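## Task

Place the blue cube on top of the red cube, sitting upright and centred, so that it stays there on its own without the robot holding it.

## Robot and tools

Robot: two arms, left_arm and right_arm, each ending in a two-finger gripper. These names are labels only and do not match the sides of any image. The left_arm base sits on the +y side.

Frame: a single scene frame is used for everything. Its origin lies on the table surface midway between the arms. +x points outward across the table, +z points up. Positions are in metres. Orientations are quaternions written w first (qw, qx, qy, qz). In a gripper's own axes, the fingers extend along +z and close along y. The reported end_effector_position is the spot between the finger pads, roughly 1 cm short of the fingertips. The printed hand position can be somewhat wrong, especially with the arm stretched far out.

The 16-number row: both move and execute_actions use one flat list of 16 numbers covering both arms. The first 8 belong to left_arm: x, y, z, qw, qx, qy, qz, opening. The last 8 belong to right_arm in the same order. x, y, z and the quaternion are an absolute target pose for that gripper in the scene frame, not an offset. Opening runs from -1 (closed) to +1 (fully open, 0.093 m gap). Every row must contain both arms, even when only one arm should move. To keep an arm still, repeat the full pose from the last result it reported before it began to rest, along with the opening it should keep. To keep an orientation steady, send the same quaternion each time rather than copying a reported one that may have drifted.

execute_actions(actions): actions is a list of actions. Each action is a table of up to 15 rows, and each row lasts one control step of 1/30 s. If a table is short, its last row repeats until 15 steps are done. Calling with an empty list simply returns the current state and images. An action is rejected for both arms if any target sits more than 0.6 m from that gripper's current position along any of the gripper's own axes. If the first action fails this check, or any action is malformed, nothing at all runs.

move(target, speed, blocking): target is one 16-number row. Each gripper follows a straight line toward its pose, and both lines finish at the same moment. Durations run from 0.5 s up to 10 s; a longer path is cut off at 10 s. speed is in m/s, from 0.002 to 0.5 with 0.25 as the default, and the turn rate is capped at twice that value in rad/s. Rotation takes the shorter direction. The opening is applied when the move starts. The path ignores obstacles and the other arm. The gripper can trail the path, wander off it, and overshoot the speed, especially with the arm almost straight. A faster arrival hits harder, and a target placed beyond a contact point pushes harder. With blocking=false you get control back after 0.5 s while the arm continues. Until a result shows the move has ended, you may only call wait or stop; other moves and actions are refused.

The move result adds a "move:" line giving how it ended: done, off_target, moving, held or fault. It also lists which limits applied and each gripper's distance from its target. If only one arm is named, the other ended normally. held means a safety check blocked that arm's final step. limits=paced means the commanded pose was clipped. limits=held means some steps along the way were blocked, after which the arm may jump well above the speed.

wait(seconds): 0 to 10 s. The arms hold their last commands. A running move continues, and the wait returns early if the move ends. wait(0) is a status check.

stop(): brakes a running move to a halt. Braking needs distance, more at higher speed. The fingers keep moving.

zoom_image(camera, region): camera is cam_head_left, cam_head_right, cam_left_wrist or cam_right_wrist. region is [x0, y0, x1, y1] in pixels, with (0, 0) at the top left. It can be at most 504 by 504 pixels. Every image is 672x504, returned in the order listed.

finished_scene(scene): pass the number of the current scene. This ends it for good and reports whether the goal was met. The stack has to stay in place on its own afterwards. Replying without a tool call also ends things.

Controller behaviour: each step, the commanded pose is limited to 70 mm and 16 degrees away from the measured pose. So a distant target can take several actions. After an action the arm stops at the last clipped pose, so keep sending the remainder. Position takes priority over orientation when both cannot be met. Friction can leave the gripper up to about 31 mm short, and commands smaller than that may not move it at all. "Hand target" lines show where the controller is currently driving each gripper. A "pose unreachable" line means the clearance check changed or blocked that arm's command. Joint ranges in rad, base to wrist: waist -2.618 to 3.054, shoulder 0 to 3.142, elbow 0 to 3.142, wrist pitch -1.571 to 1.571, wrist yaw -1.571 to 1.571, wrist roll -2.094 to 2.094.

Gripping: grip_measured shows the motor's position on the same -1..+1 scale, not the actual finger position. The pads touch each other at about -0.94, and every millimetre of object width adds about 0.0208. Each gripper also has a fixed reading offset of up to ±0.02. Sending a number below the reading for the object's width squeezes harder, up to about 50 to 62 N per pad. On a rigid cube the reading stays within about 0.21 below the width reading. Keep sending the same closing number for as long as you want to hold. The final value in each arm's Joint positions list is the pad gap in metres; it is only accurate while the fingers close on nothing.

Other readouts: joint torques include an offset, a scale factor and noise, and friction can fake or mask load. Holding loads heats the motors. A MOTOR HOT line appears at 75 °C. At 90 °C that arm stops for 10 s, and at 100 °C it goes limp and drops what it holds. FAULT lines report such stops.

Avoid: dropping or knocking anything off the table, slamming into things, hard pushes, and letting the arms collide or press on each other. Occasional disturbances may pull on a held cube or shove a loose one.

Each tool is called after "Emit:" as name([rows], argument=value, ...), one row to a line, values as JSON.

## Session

Emit:
execute_actions(actions=[])

Scene clock: 0.00 s.
left_arm: end_effector_position=(+0.3492, +0.3962, +0.4113) grip_measured=+0.088 end_effector_quat_wxyz=(+0.714, -0.021, +0.699, +0.023) | right_arm: end_effector_position=(+0.1767, -0.6408, +0.1406) grip_measured=-0.923 end_effector_quat_wxyz=(+0.133, -0.101, +0.889, -0.426)
Joint positions: left_arm=[-0.002  1.033  1.058 -0.004  0.006  0.003  0.049] | right_arm=[-1.04   1.463  0.861 -0.046  0.073 -1.325  0.001]
Joint velocities: left_arm=[-0.017 -0.007  0.002  0.007  0.066 -0.11  -0.001] | right_arm=[-0.007  0.002 -0.007 -0.007  0.037 -0.095 -0.   ]
Joint torques (N m, as the arm reports them, + toward a larger angle): no reading
Motor temperatures (°C, as the motors report them): left_arm=[20 20 23 26 18 20] | right_arm=[18 20 20 19 17 21]
Hand target (left_arm): +0.349, +0.396, +0.411; +0.714, -0.021, +0.699, +0.023
Hand target (right_arm): +0.177, -0.641, +0.141; +0.133, -0.101, +0.889, -0.426

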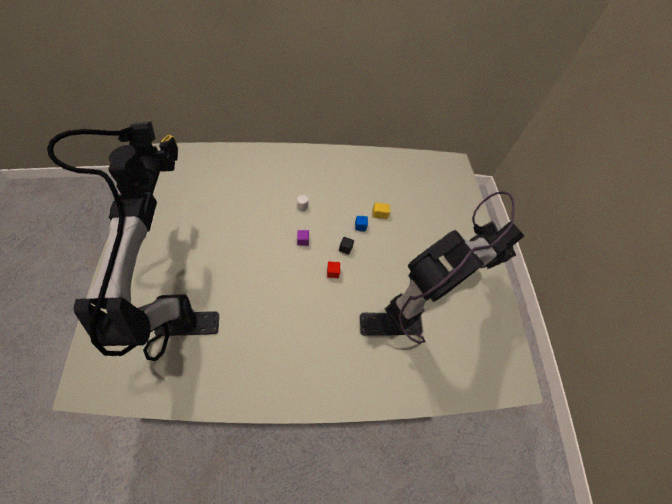

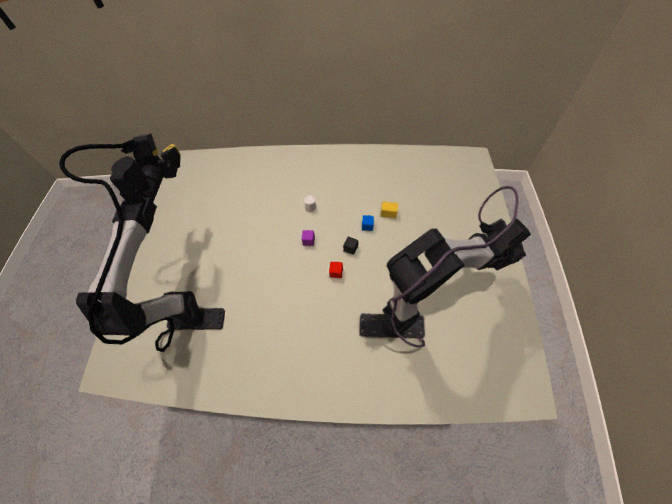

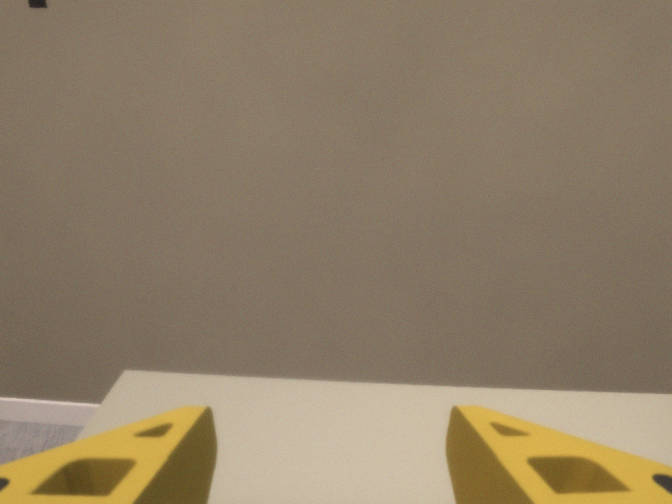

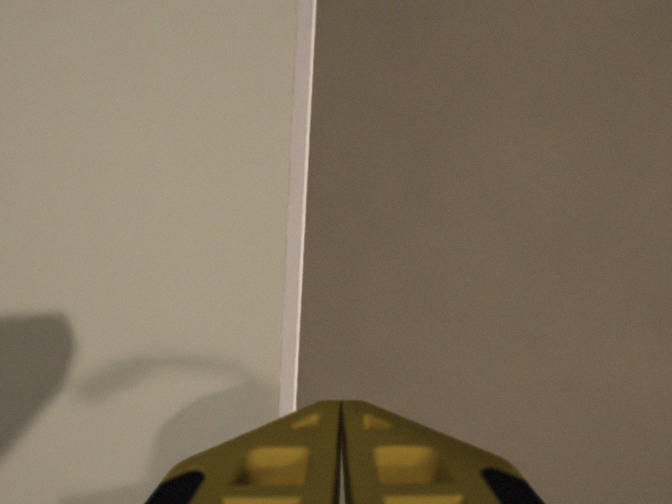

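Emit:
move(target=[0.3492,0.3962,0.4113,0.714,-0.021,0.699,0.023,0.088, 0.355,-0.183,0.13,0,0,1,0,1])

Scene clock: 6.37 s.
left_arm: end_effector_position=(+0.3492, +0.3962, +0.4113) grip_measured=+0.088 end_effector_quat_wxyz=(+0.714, -0.021, +0.699, +0.023) | right_arm: end_effector_position=(+0.3487, -0.1804, +0.1325) grip_measured=+1.000 end_effector_quat_wxyz=(+0.011, -0.001, +1.000, +0.008)
Joint positions: left_arm=[-0.002  1.033  1.058 -0.004  0.006  0.003  0.049] | right_arm=[ 0.251  1.953  1.778 -1.371 -0.011  0.226  0.093]
Joint velocities: left_arm=[ 0.002 -0.017 -0.012 -0.037 -0.022 -0.022  0.   ] | right_arm=[ 0.012 -0.012 -0.007 -0.051 -0.022 -0.007  0.   ]
Joint torques (N m, as the arm reports them, + toward a larger angle): left_arm=[-0.13 -3.55  7.93  2.26 -0.02 -0.05] | right_arm=[-0.16 -8.36  8.49  0.35 -0.02  0.13]
Motor temperatures (°C, as the motors report them): left_arm=[20 20 24 28 18 20] | right_arm=[18 20 22 20 17 21]
Hand target (left_arm): +0.349, +0.396, +0.411; +0.714, -0.021, +0.699, +0.023
Hand target (right_arm): +0.349, -0.179, +0.128; -0.001, +0.004, +1.000, +0.011
Off the commanded pose (left_arm): 0.000 m, 0 deg.
Off the commanded pose (right_arm): 0.007 m, 2 deg.
move: done

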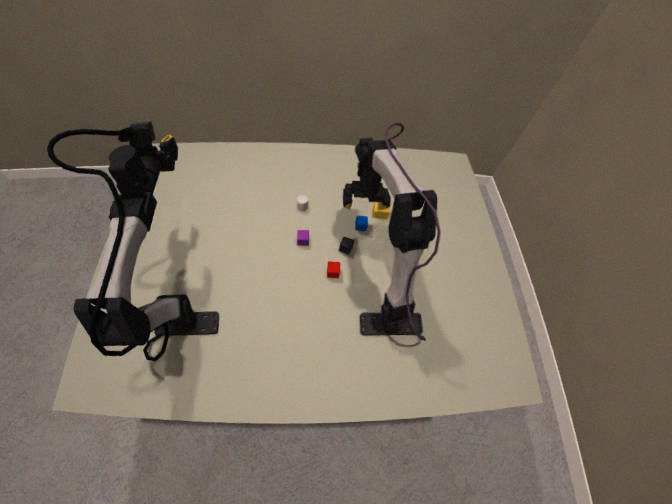

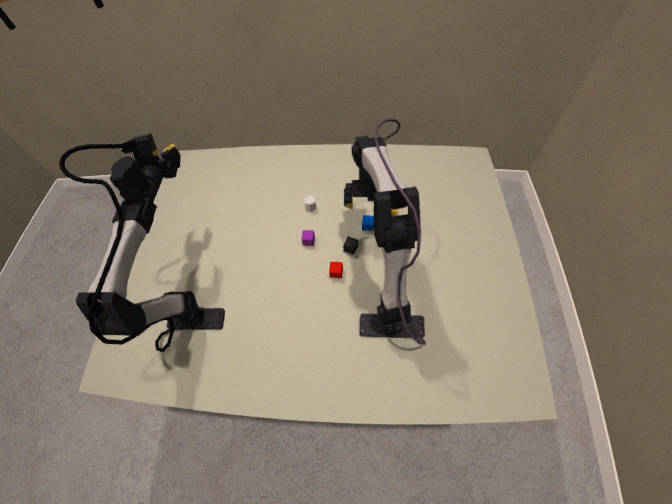

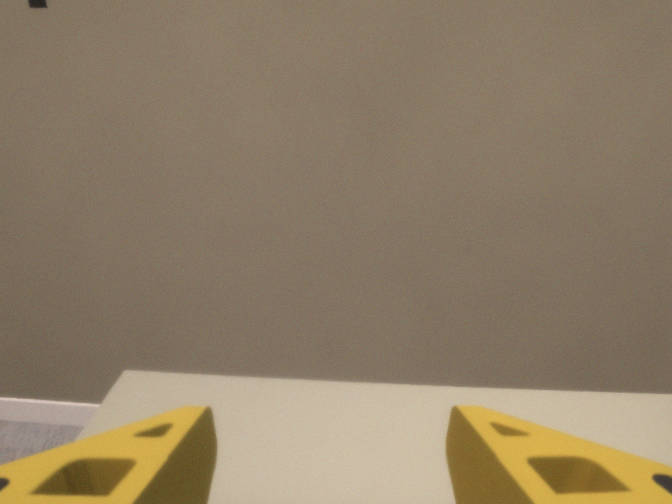

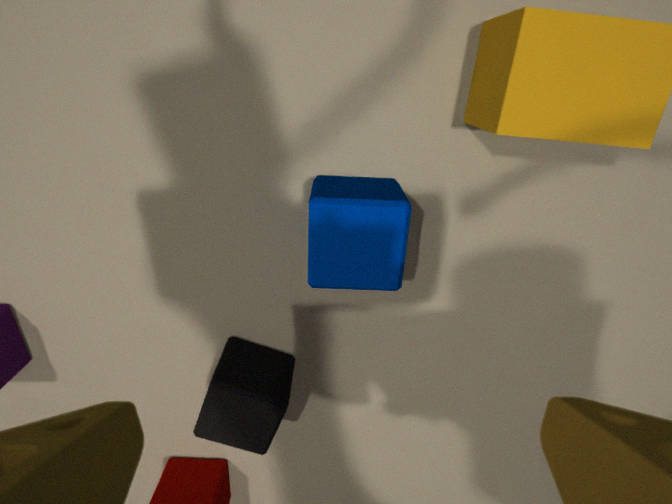

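Emit:
move(target=[0.3492,0.3962,0.4113,0.714,-0.021,0.699,0.023,0.088, 0.351,-0.19,0.072,0,0.026,1,0,0.35], speed=0.1)

Scene clock: 10.37 s.
left_arm: end_effector_position=(+0.3492, +0.3962, +0.4113) grip_measured=+0.088 end_effector_quat_wxyz=(+0.714, -0.021, +0.699, +0.023) | right_arm: end_effector_position=(+0.3546, -0.1846, +0.0863) grip_measured=+0.353 end_effector_quat_wxyz=(+0.017, +0.018, +1.000, +0.009)
Joint positions: left_arm=[-0.002  1.033  1.058 -0.004  0.006  0.003  0.049] | right_arm=[ 0.237  1.965  1.611 -1.18  -0.01   0.25   0.062]
Joint velocities: left_arm=[ 0.002  0.007  0.012 -0.081 -0.007 -0.022 -0.   ] | right_arm=[ 0.002 -0.022 -0.017  0.095 -0.037 -0.037  0.   ]
Joint torques (N m, as the arm reports them, + toward a larger angle): left_arm=[-0.15 -3.54  7.93  2.3  -0.01 -0.07] | right_arm=[-0.44 -8.48  5.17  0.57  0.19  0.11]
Motor temperatures (°C, as the motors report them): left_arm=[20 20 25 29 18 20] | right_arm=[18 21 22 20 17 21]
Hand target (left_arm): +0.349, +0.396, +0.411; +0.714, -0.021, +0.699, +0.023
Hand target (right_arm): +0.351, -0.190, +0.072; +0.000, +0.026, +1.000, -0.000
Off the commanded pose (left_arm): 0.000 m, 0 deg.
Off the commanded pose (right_arm): 0.016 m, 2 deg.
move: off_target (right_arm)

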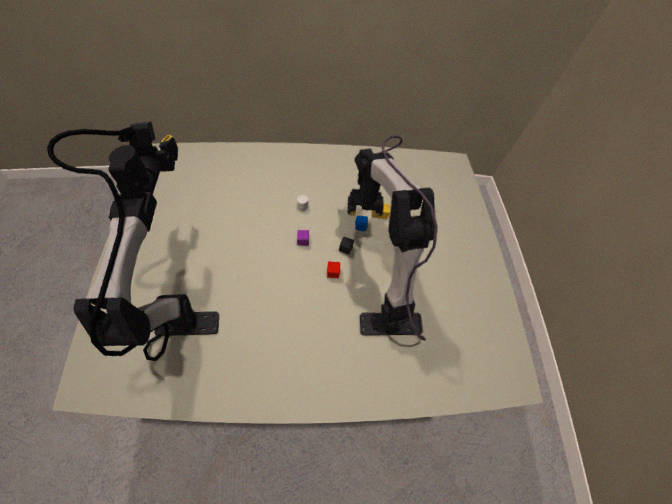

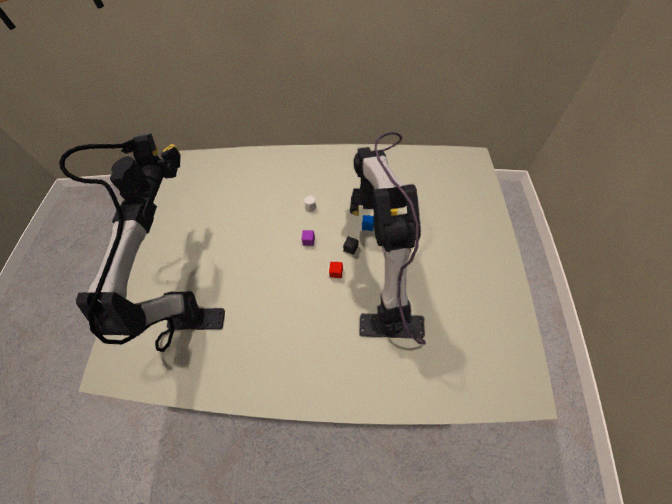

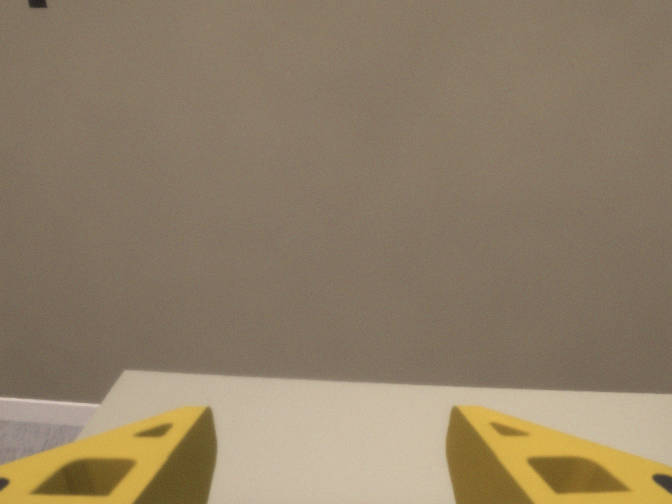

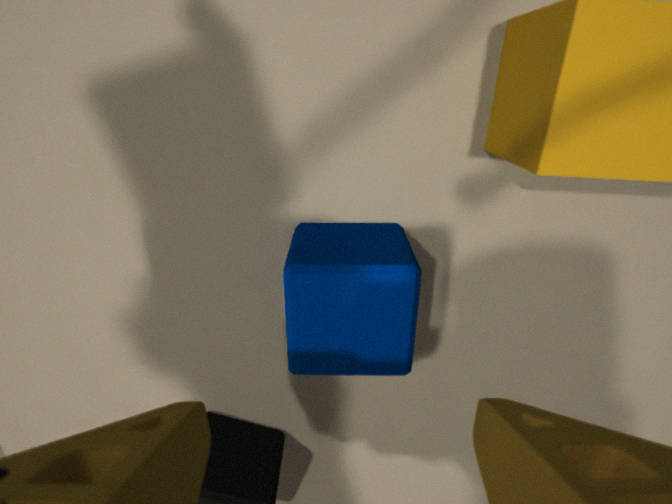

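x good; y needs ~-4 mm. Descend.

Emit:
move(target=[0.3492,0.3962,0.4113,0.714,-0.021,0.699,0.023,0.088, 0.349,-0.194,0.006,0,0.02,1,0,0.35], speed=0.08)

Scene clock: 14.57 s.
left_arm: end_effector_position=(+0.3492, +0.3962, +0.4113) grip_measured=+0.088 end_effector_quat_wxyz=(+0.714, -0.021, +0.699, +0.023) | right_arm: end_effector_position=(+0.3551, -0.1878, +0.0196) grip_measured=+0.353 end_effector_quat_wxyz=(+0.016, +0.020, +1.000, +0.009)
Joint positions: left_arm=[-0.002  1.033  1.058 -0.004  0.006  0.003  0.049] | right_arm=[ 0.229  2.026  1.426 -0.936 -0.01   0.248  0.062]
Joint velocities: left_arm=[ 0.007  0.007 -0.002  0.081 -0.007 -0.037  0.   ] | right_arm=[-0.002  0.002 -0.027  0.066 -0.095  0.051  0.001]
Joint torques (N m, as the arm reports them, + toward a larger angle): left_arm=[-0.07 -3.64  7.88  2.27  0.   -0.08] | right_arm=[-0.68 -8.78  5.05  0.55  0.23 -0.05]
Motor temperatures (°C, as the motors report them): left_arm=[20 20 25 30 18 20] | right_arm=[18 22 22 20 17 21]
Hand target (left_arm): +0.349, +0.396, +0.411; +0.714, -0.021, +0.699, +0.023
Hand target (right_arm): +0.349, -0.194, +0.006; +0.000, +0.020, +1.000, -0.000
Off the commanded pose (left_arm): 0.000 m, 0 deg.
Off the commanded pose (right_arm): 0.016 m, 2 deg.
move: off_target (right_arm)

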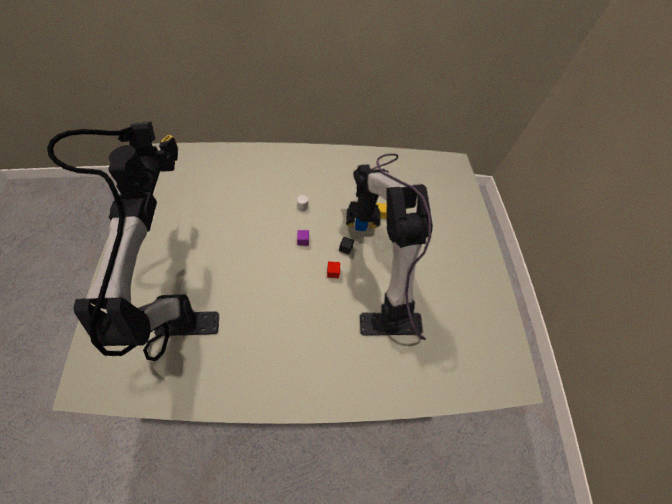

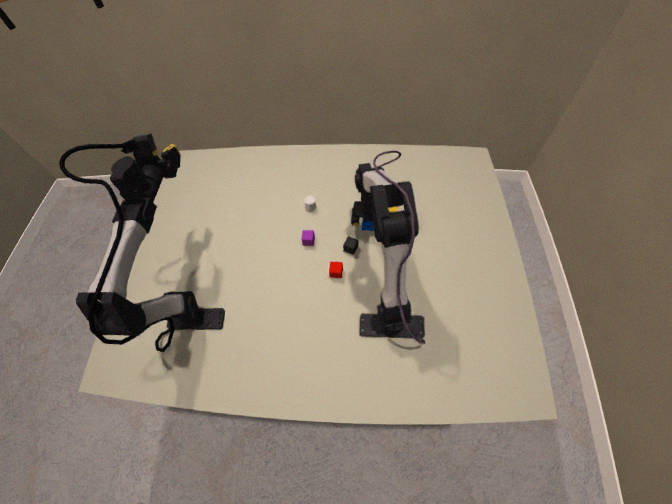

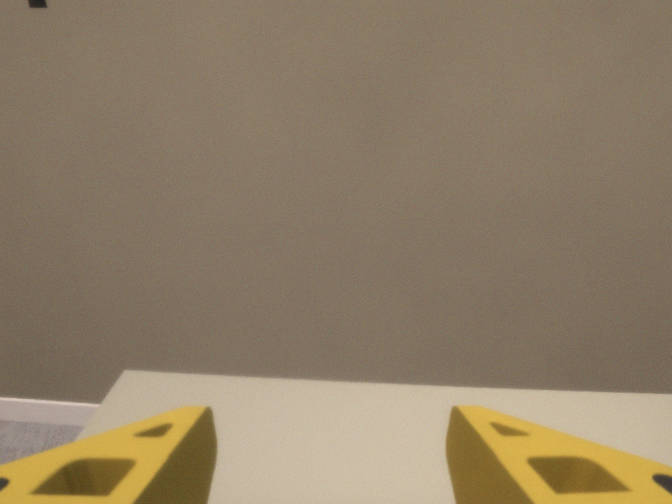

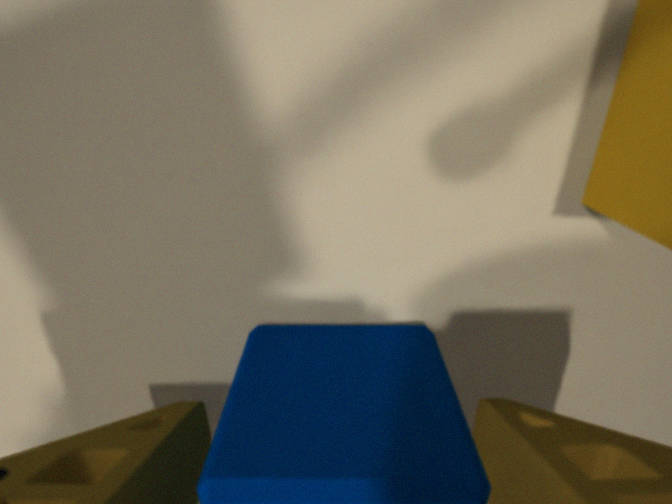

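Emit:
move(target=[0.3492,0.3962,0.4113,0.714,-0.021,0.699,0.023,0.088, 0.349,-0.194,0.006,0,0.02,1,0,-0.4], speed=0.05)

Emit:
move(target=[0.3492,0.3962,0.4113,0.714,-0.021,0.699,0.023,0.088, 0.355,-0.188,0.13,0,0.02,1,0,-0.4], speed=0.15)

Emit:
move(target=[0.3492,0.3962,0.4113,0.714,-0.021,0.699,0.023,0.088, 0.16,-0.085,0.13,0,0.02,1,0,-0.4], speed=0.2)

Scene clock: 21.07 s.
left_arm: end_effector_position=(+0.3492, +0.3962, +0.4113) grip_measured=+0.088 end_effector_quat_wxyz=(+0.714, -0.021, +0.699, +0.023) | right_arm: end_effector_position=(+0.3556, -0.1877, +0.0196) grip_measured=-0.291 end_effector_quat_wxyz=(+0.017, +0.020, +1.000, +0.009)
Joint positions: left_arm=[-0.002  1.033  1.058 -0.004  0.006  0.003  0.049] | right_arm=[ 0.229  2.026  1.426 -0.934 -0.01   0.248  0.031]
Joint velocities: left_arm=[-0.017 -0.002 -0.017 -0.022 -0.022 -0.007 -0.001] | right_arm=[-0.012 -0.002  0.002 -0.037  0.022  0.007 -0.   ]
Joint torques (N m, as the arm reports them, + toward a larger angle): left_arm=[-0.1  -3.61  7.78  2.29 -0.01 -0.06] | right_arm=[-0.74 -8.79  5.08  0.54  0.21  0.  ]
Motor temperatures (°C, as the motors report them): left_arm=[20 20 26 32 18 20] | right_arm=[18 22 22 20 17 21]
Hand target (left_arm): +0.349, +0.396, +0.411; +0.714, -0.021, +0.699, +0.023
Hand target (right_arm): +0.349, -0.194, +0.006; -0.000, +0.020, +1.000, +0.000
Off the commanded pose (left_arm): 0.000 m, 0 deg.
Off the commanded pose (right_arm): 0.016 m, 2 deg.
move: off_target (right_arm)

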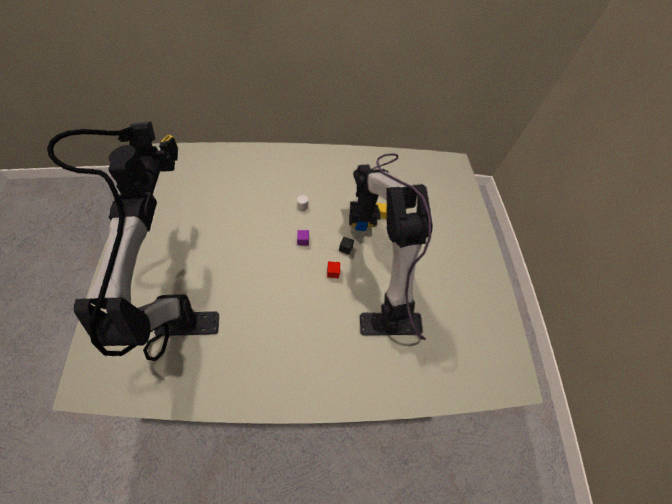

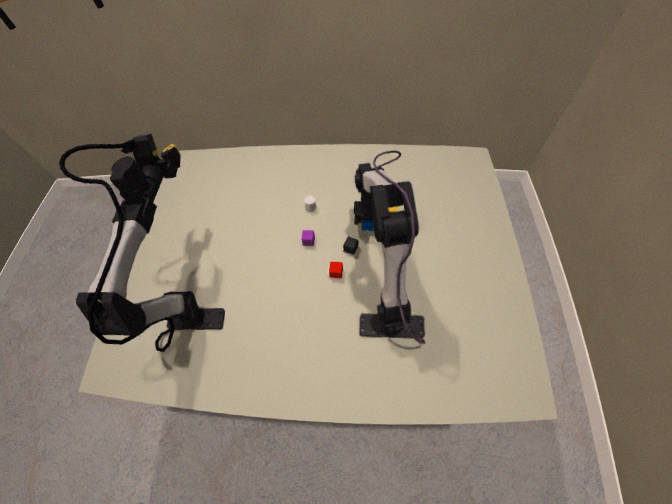

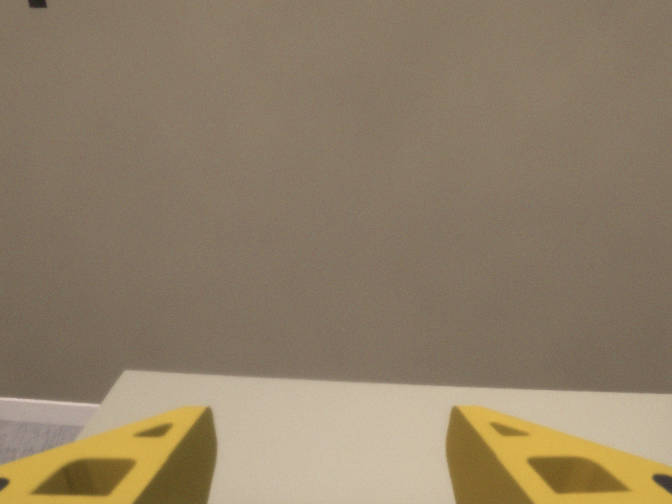

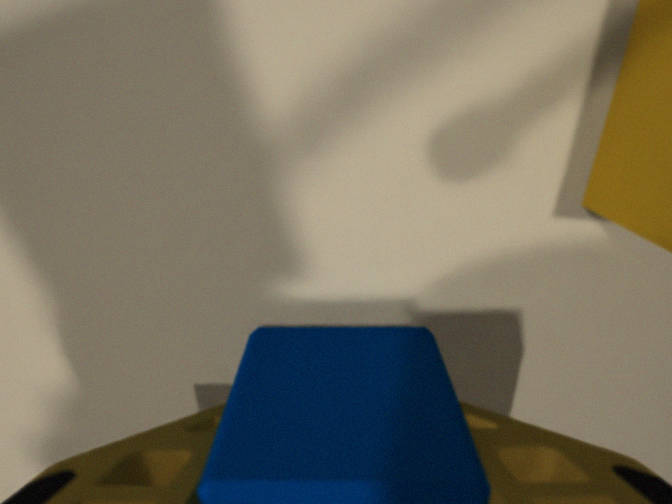

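Scene clock: 22.47 s.
left_arm: end_effector_position=(+0.3492, +0.3962, +0.4113) grip_measured=+0.088 end_effector_quat_wxyz=(+0.714, -0.021, +0.699, +0.023) | right_arm: end_effector_position=(+0.3548, -0.1879, +0.1282) grip_measured=-0.291 end_effector_quat_wxyz=(+0.001, +0.020, +1.000, +0.005)
Joint positions: left_arm=[-0.002  1.033  1.058 -0.004  0.006  0.003  0.049] | right_arm=[ 0.229  1.991  1.814 -1.39  -0.01   0.248  0.031]
Joint velocities: left_arm=[-0.002  0.002 -0.002  0.022  0.022  0.007 -0.001] | right_arm=[ 0.002 -0.007 -0.017  0.081 -0.051 -0.066 -0.   ]
Joint torques (N m, as the arm reports them, + toward a larger angle): left_arm=[-0.14 -3.62  7.83  2.3   0.   -0.07] | right_arm=[  0.04 -10.1    8.14   0.33   0.2    0.09]
Motor temperatures (°C, as the motors report them): left_arm=[20 20 26 32 18 20] | right_arm=[18 23 22 20 17 21]
Hand target (left_arm): +0.349, +0.396, +0.411; +0.714, -0.021, +0.699, +0.023
Hand target (right_arm): +0.355, -0.188, +0.130; +0.000, +0.020, +1.000, +0.000
Off the commanded pose (left_arm): 0.000 m, 0 deg.
Off the commanded pose (right_arm): 0.002 m, 1 deg.
move: done

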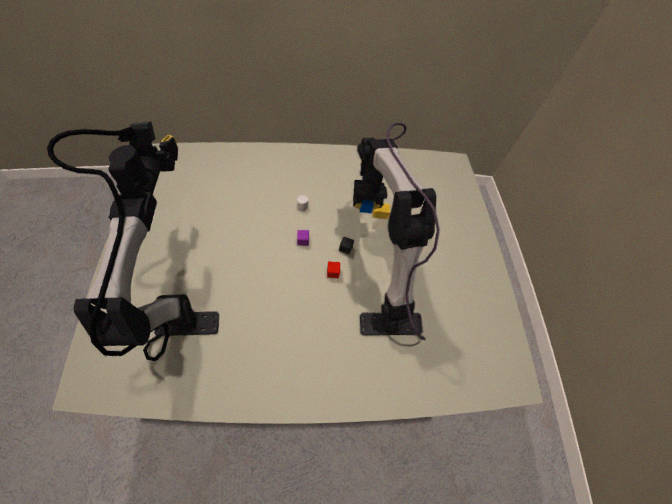

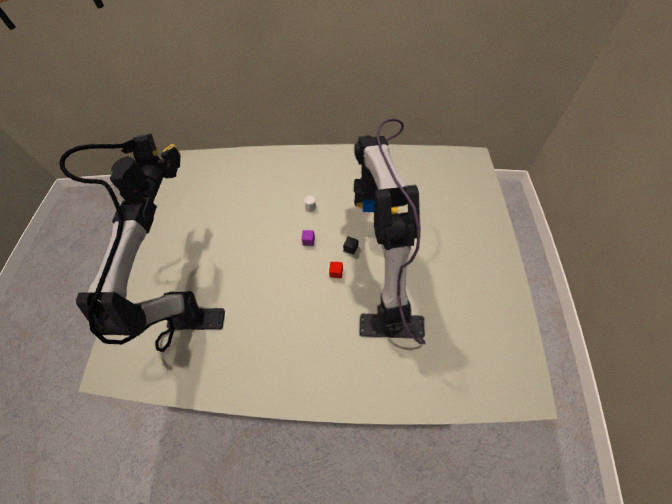

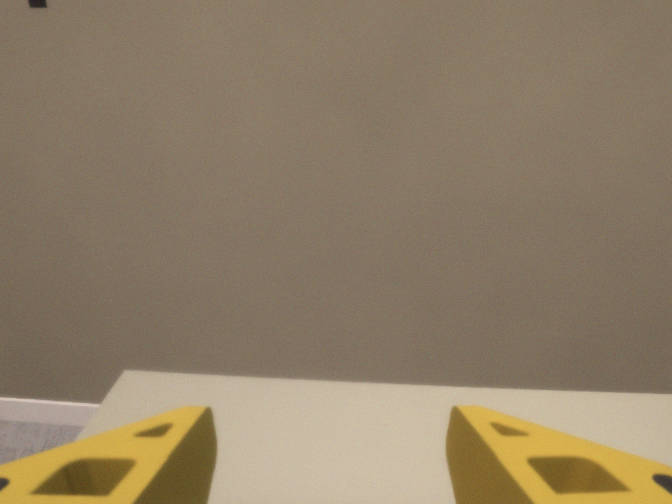

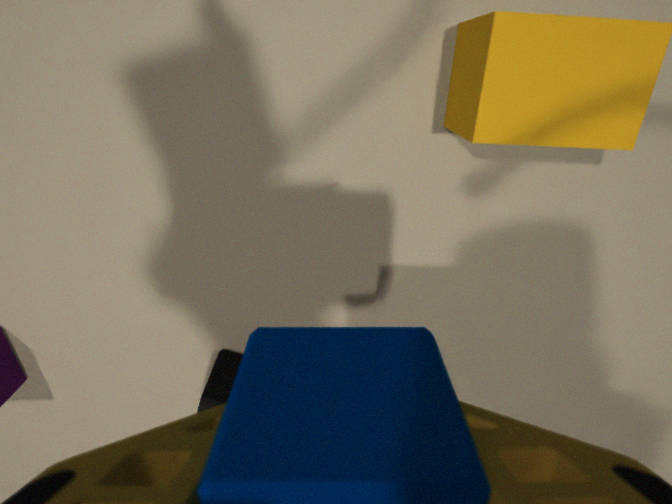

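Scene clock: 24.20 s.
left_arm: end_effector_position=(+0.3492, +0.3962, +0.4113) grip_measured=+0.088 end_effector_quat_wxyz=(+0.714, -0.021, +0.699, +0.023) | right_arm: end_effector_position=(+0.1617, -0.0837, +0.1316) grip_measured=-0.291 end_effector_quat_wxyz=(-0.004, +0.016, +1.000, +0.004)
Joint positions: left_arm=[-0.002  1.033  1.058 -0.004  0.006  0.003  0.049] | right_arm=[ 0.814  1.51   1.258 -1.318 -0.012  0.824  0.031]
Joint velocities: left_arm=[-0.012  0.002  0.017 -0.022 -0.022  0.022 -0.001] | right_arm=[-0.002 -0.007 -0.012 -0.007 -0.037  0.051 -0.   ]
Joint torques (N m, as the arm reports them, + toward a larger angle): left_arm=[-0.1  -3.59  7.86  2.28  0.   -0.07] | right_arm=[ 0.07 -7.32  4.96  0.44  0.17  0.15]
Motor temperatures (°C, as the motors report them): left_arm=[20 20 27 32 18 20] | right_arm=[18 23 22 20 17 21]
Hand target (left_arm): +0.349, +0.396, +0.411; +0.714, -0.021, +0.699, +0.023
Hand target (right_arm): +0.157, -0.087, +0.129; -0.005, +0.020, +1.000, +0.002
Off the commanded pose (left_arm): 0.000 m, 0 deg.
Off the commanded pose (right_arm): 0.003 m, 1 deg.
move: done

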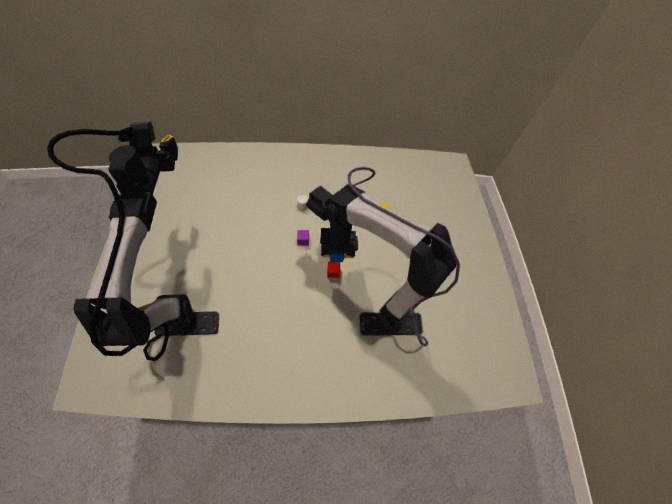

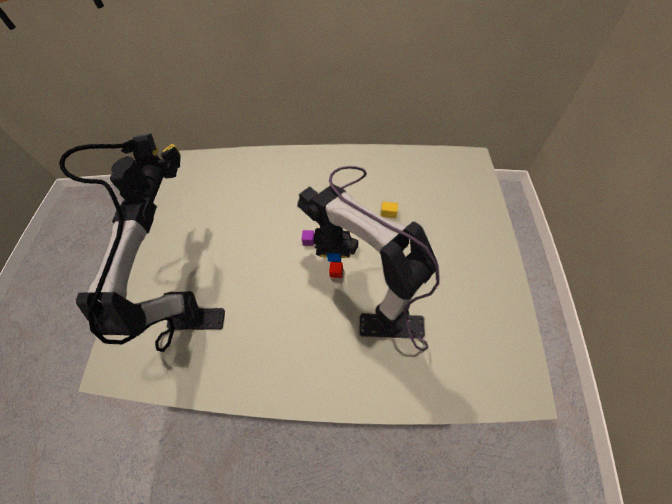

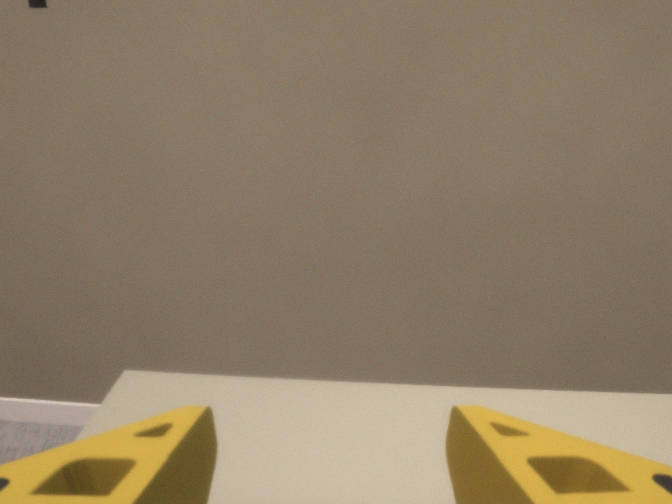

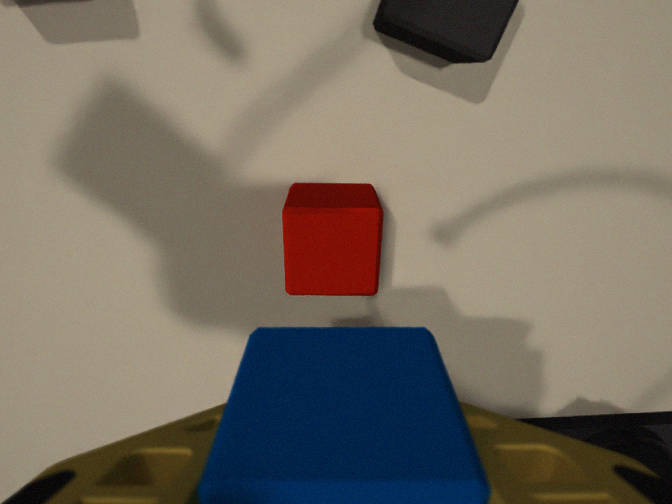

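Emit:
move(target=[0.3492,0.3962,0.4113,0.714,-0.021,0.699,0.023,0.088, 0.161,-0.083,0.062,0,0.02,1,0,-0.4], speed=0.07)

Scene clock: 30.77 s.
left_arm: end_effector_position=(+0.3492, +0.3962, +0.4113) grip_measured=+0.088 end_effector_quat_wxyz=(+0.714, -0.021, +0.699, +0.023) | right_arm: end_effector_position=(+0.1655, -0.0802, +0.0727) grip_measured=-0.291 end_effector_quat_wxyz=(+0.008, +0.021, +1.000, +0.016)
Joint positions: left_arm=[-0.002  1.033  1.058 -0.004  0.006  0.003  0.049] | right_arm=[ 0.814  1.53   1.04  -1.048 -0.01   0.833  0.031]
Joint velocities: left_arm=[ 0.027 -0.007 -0.007  0.007 -0.007 -0.007  0.   ] | right_arm=[-0.002  0.002  0.007  0.037 -0.066 -0.022  0.   ]
Joint torques (N m, as the arm reports them, + toward a larger angle): left_arm=[-0.16 -3.55  7.85  2.29  0.   -0.06] | right_arm=[ 0.71 -4.47  5.2   0.53  0.21  0.15]
Motor temperatures (°C, as the motors report them): left_arm=[20 20 27 33 18 20] | right_arm=[18 23 22 20 17 21]
Hand target (left_arm): +0.349, +0.396, +0.411; +0.714, -0.021, +0.699, +0.023
Hand target (right_arm): +0.161, -0.083, +0.062; +0.000, +0.020, +1.000, +0.000
Off the commanded pose (left_arm): 0.000 m, 0 deg.
Off the commanded pose (right_arm): 0.012 m, 2 deg.
move: off_target (right_arm)

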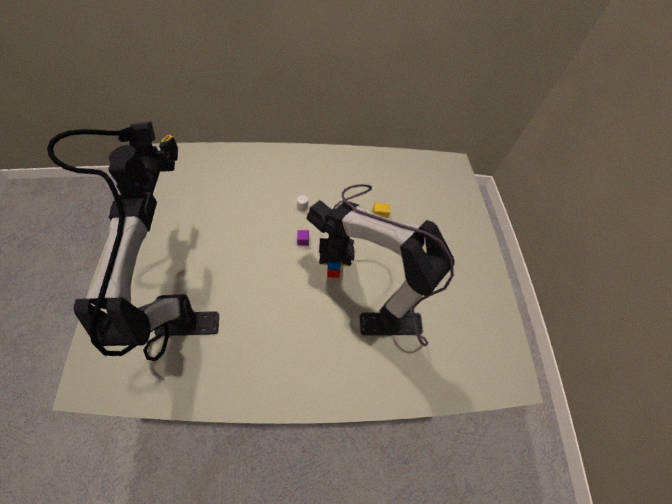

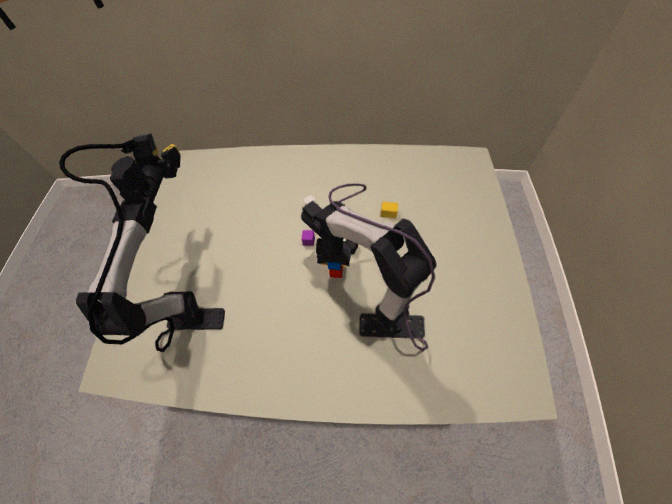

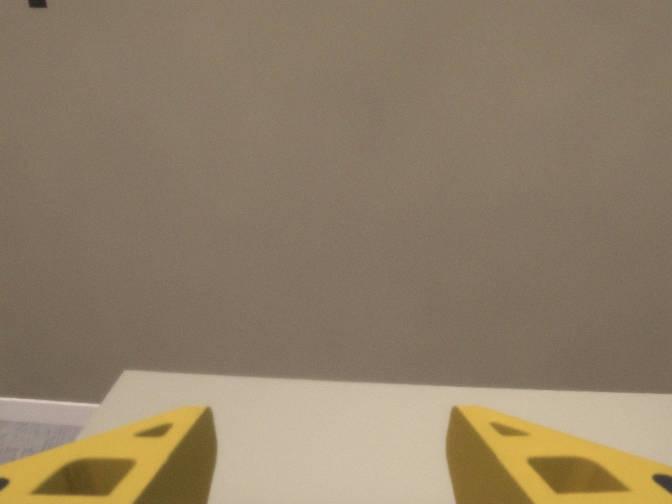

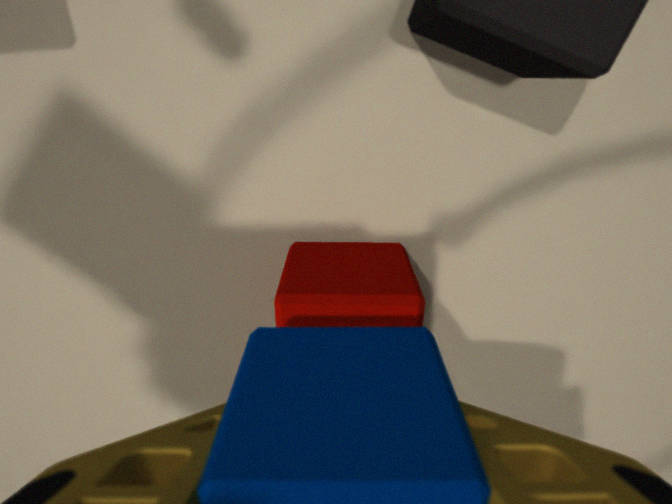

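Emit:
move(target=[0.3492,0.3962,0.4113,0.714,-0.021,0.699,0.023,0.088, 0.159,-0.085,0.049,0,0.02,1,0,-0.4], speed=0.04)

Scene clock: 34.73 s.
left_arm: end_effector_position=(+0.3492, +0.3962, +0.4113) grip_measured=+0.088 end_effector_quat_wxyz=(+0.714, -0.021, +0.699, +0.023) | right_arm: end_effector_position=(+0.1640, -0.0818, +0.0613) grip_measured=-0.291 end_effector_quat_wxyz=(+0.009, +0.021, +1.000, +0.017)
Joint positions: left_arm=[-0.002  1.033  1.058 -0.004  0.006  0.003  0.049] | right_arm=[ 0.814  1.53   0.993 -0.996 -0.01   0.833  0.031]
Joint velocities: left_arm=[-0.017 -0.002  0.007  0.022  0.022 -0.007 -0.001] | right_arm=[-0.012  0.007 -0.007 -0.007  0.066  0.007 -0.001]
Joint torques (N m, as the arm reports them, + toward a larger angle): left_arm=[-0.1  -3.56  7.86  2.29  0.   -0.04] | right_arm=[ 0.56 -3.71  4.86  0.52  0.27  0.14]
Motor temperatures (°C, as the motors report them): left_arm=[20 21 28 33 18 20] | right_arm=[18 23 22 20 17 21]
Hand target (left_arm): +0.349, +0.396, +0.411; +0.714, -0.021, +0.699, +0.023
Hand target (right_arm): +0.159, -0.085, +0.050; +0.000, +0.020, +1.000, +0.000
Off the commanded pose (left_arm): 0.000 m, 0 deg.
Off the commanded pose (right_arm): 0.014 m, 2 deg.
move: off_target (right_arm)

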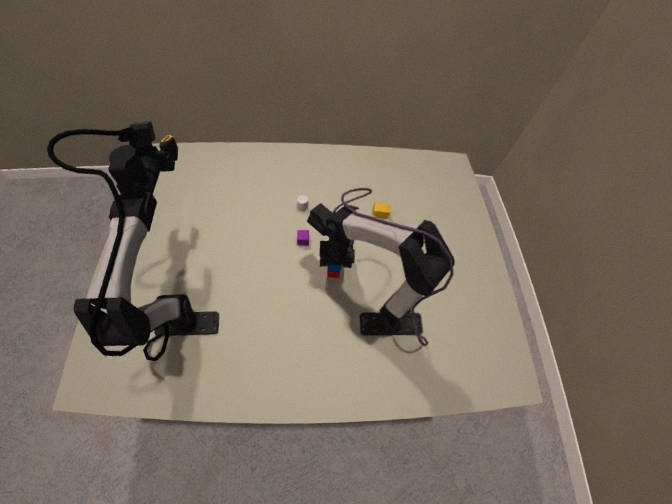

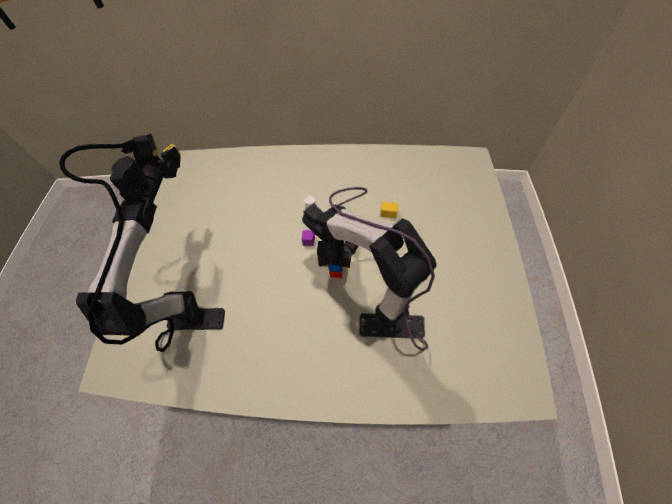

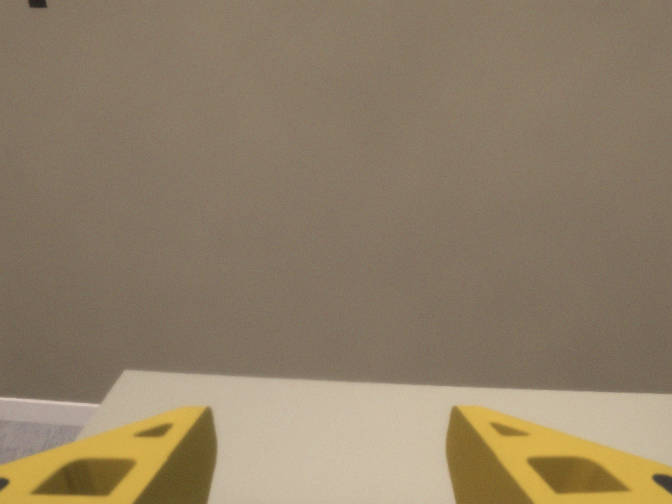

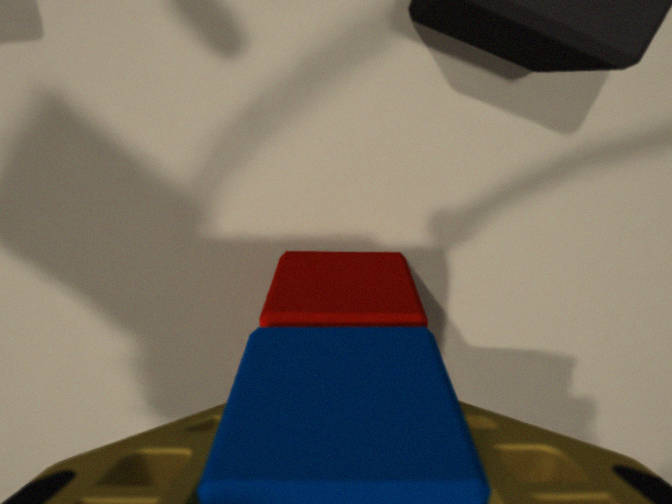

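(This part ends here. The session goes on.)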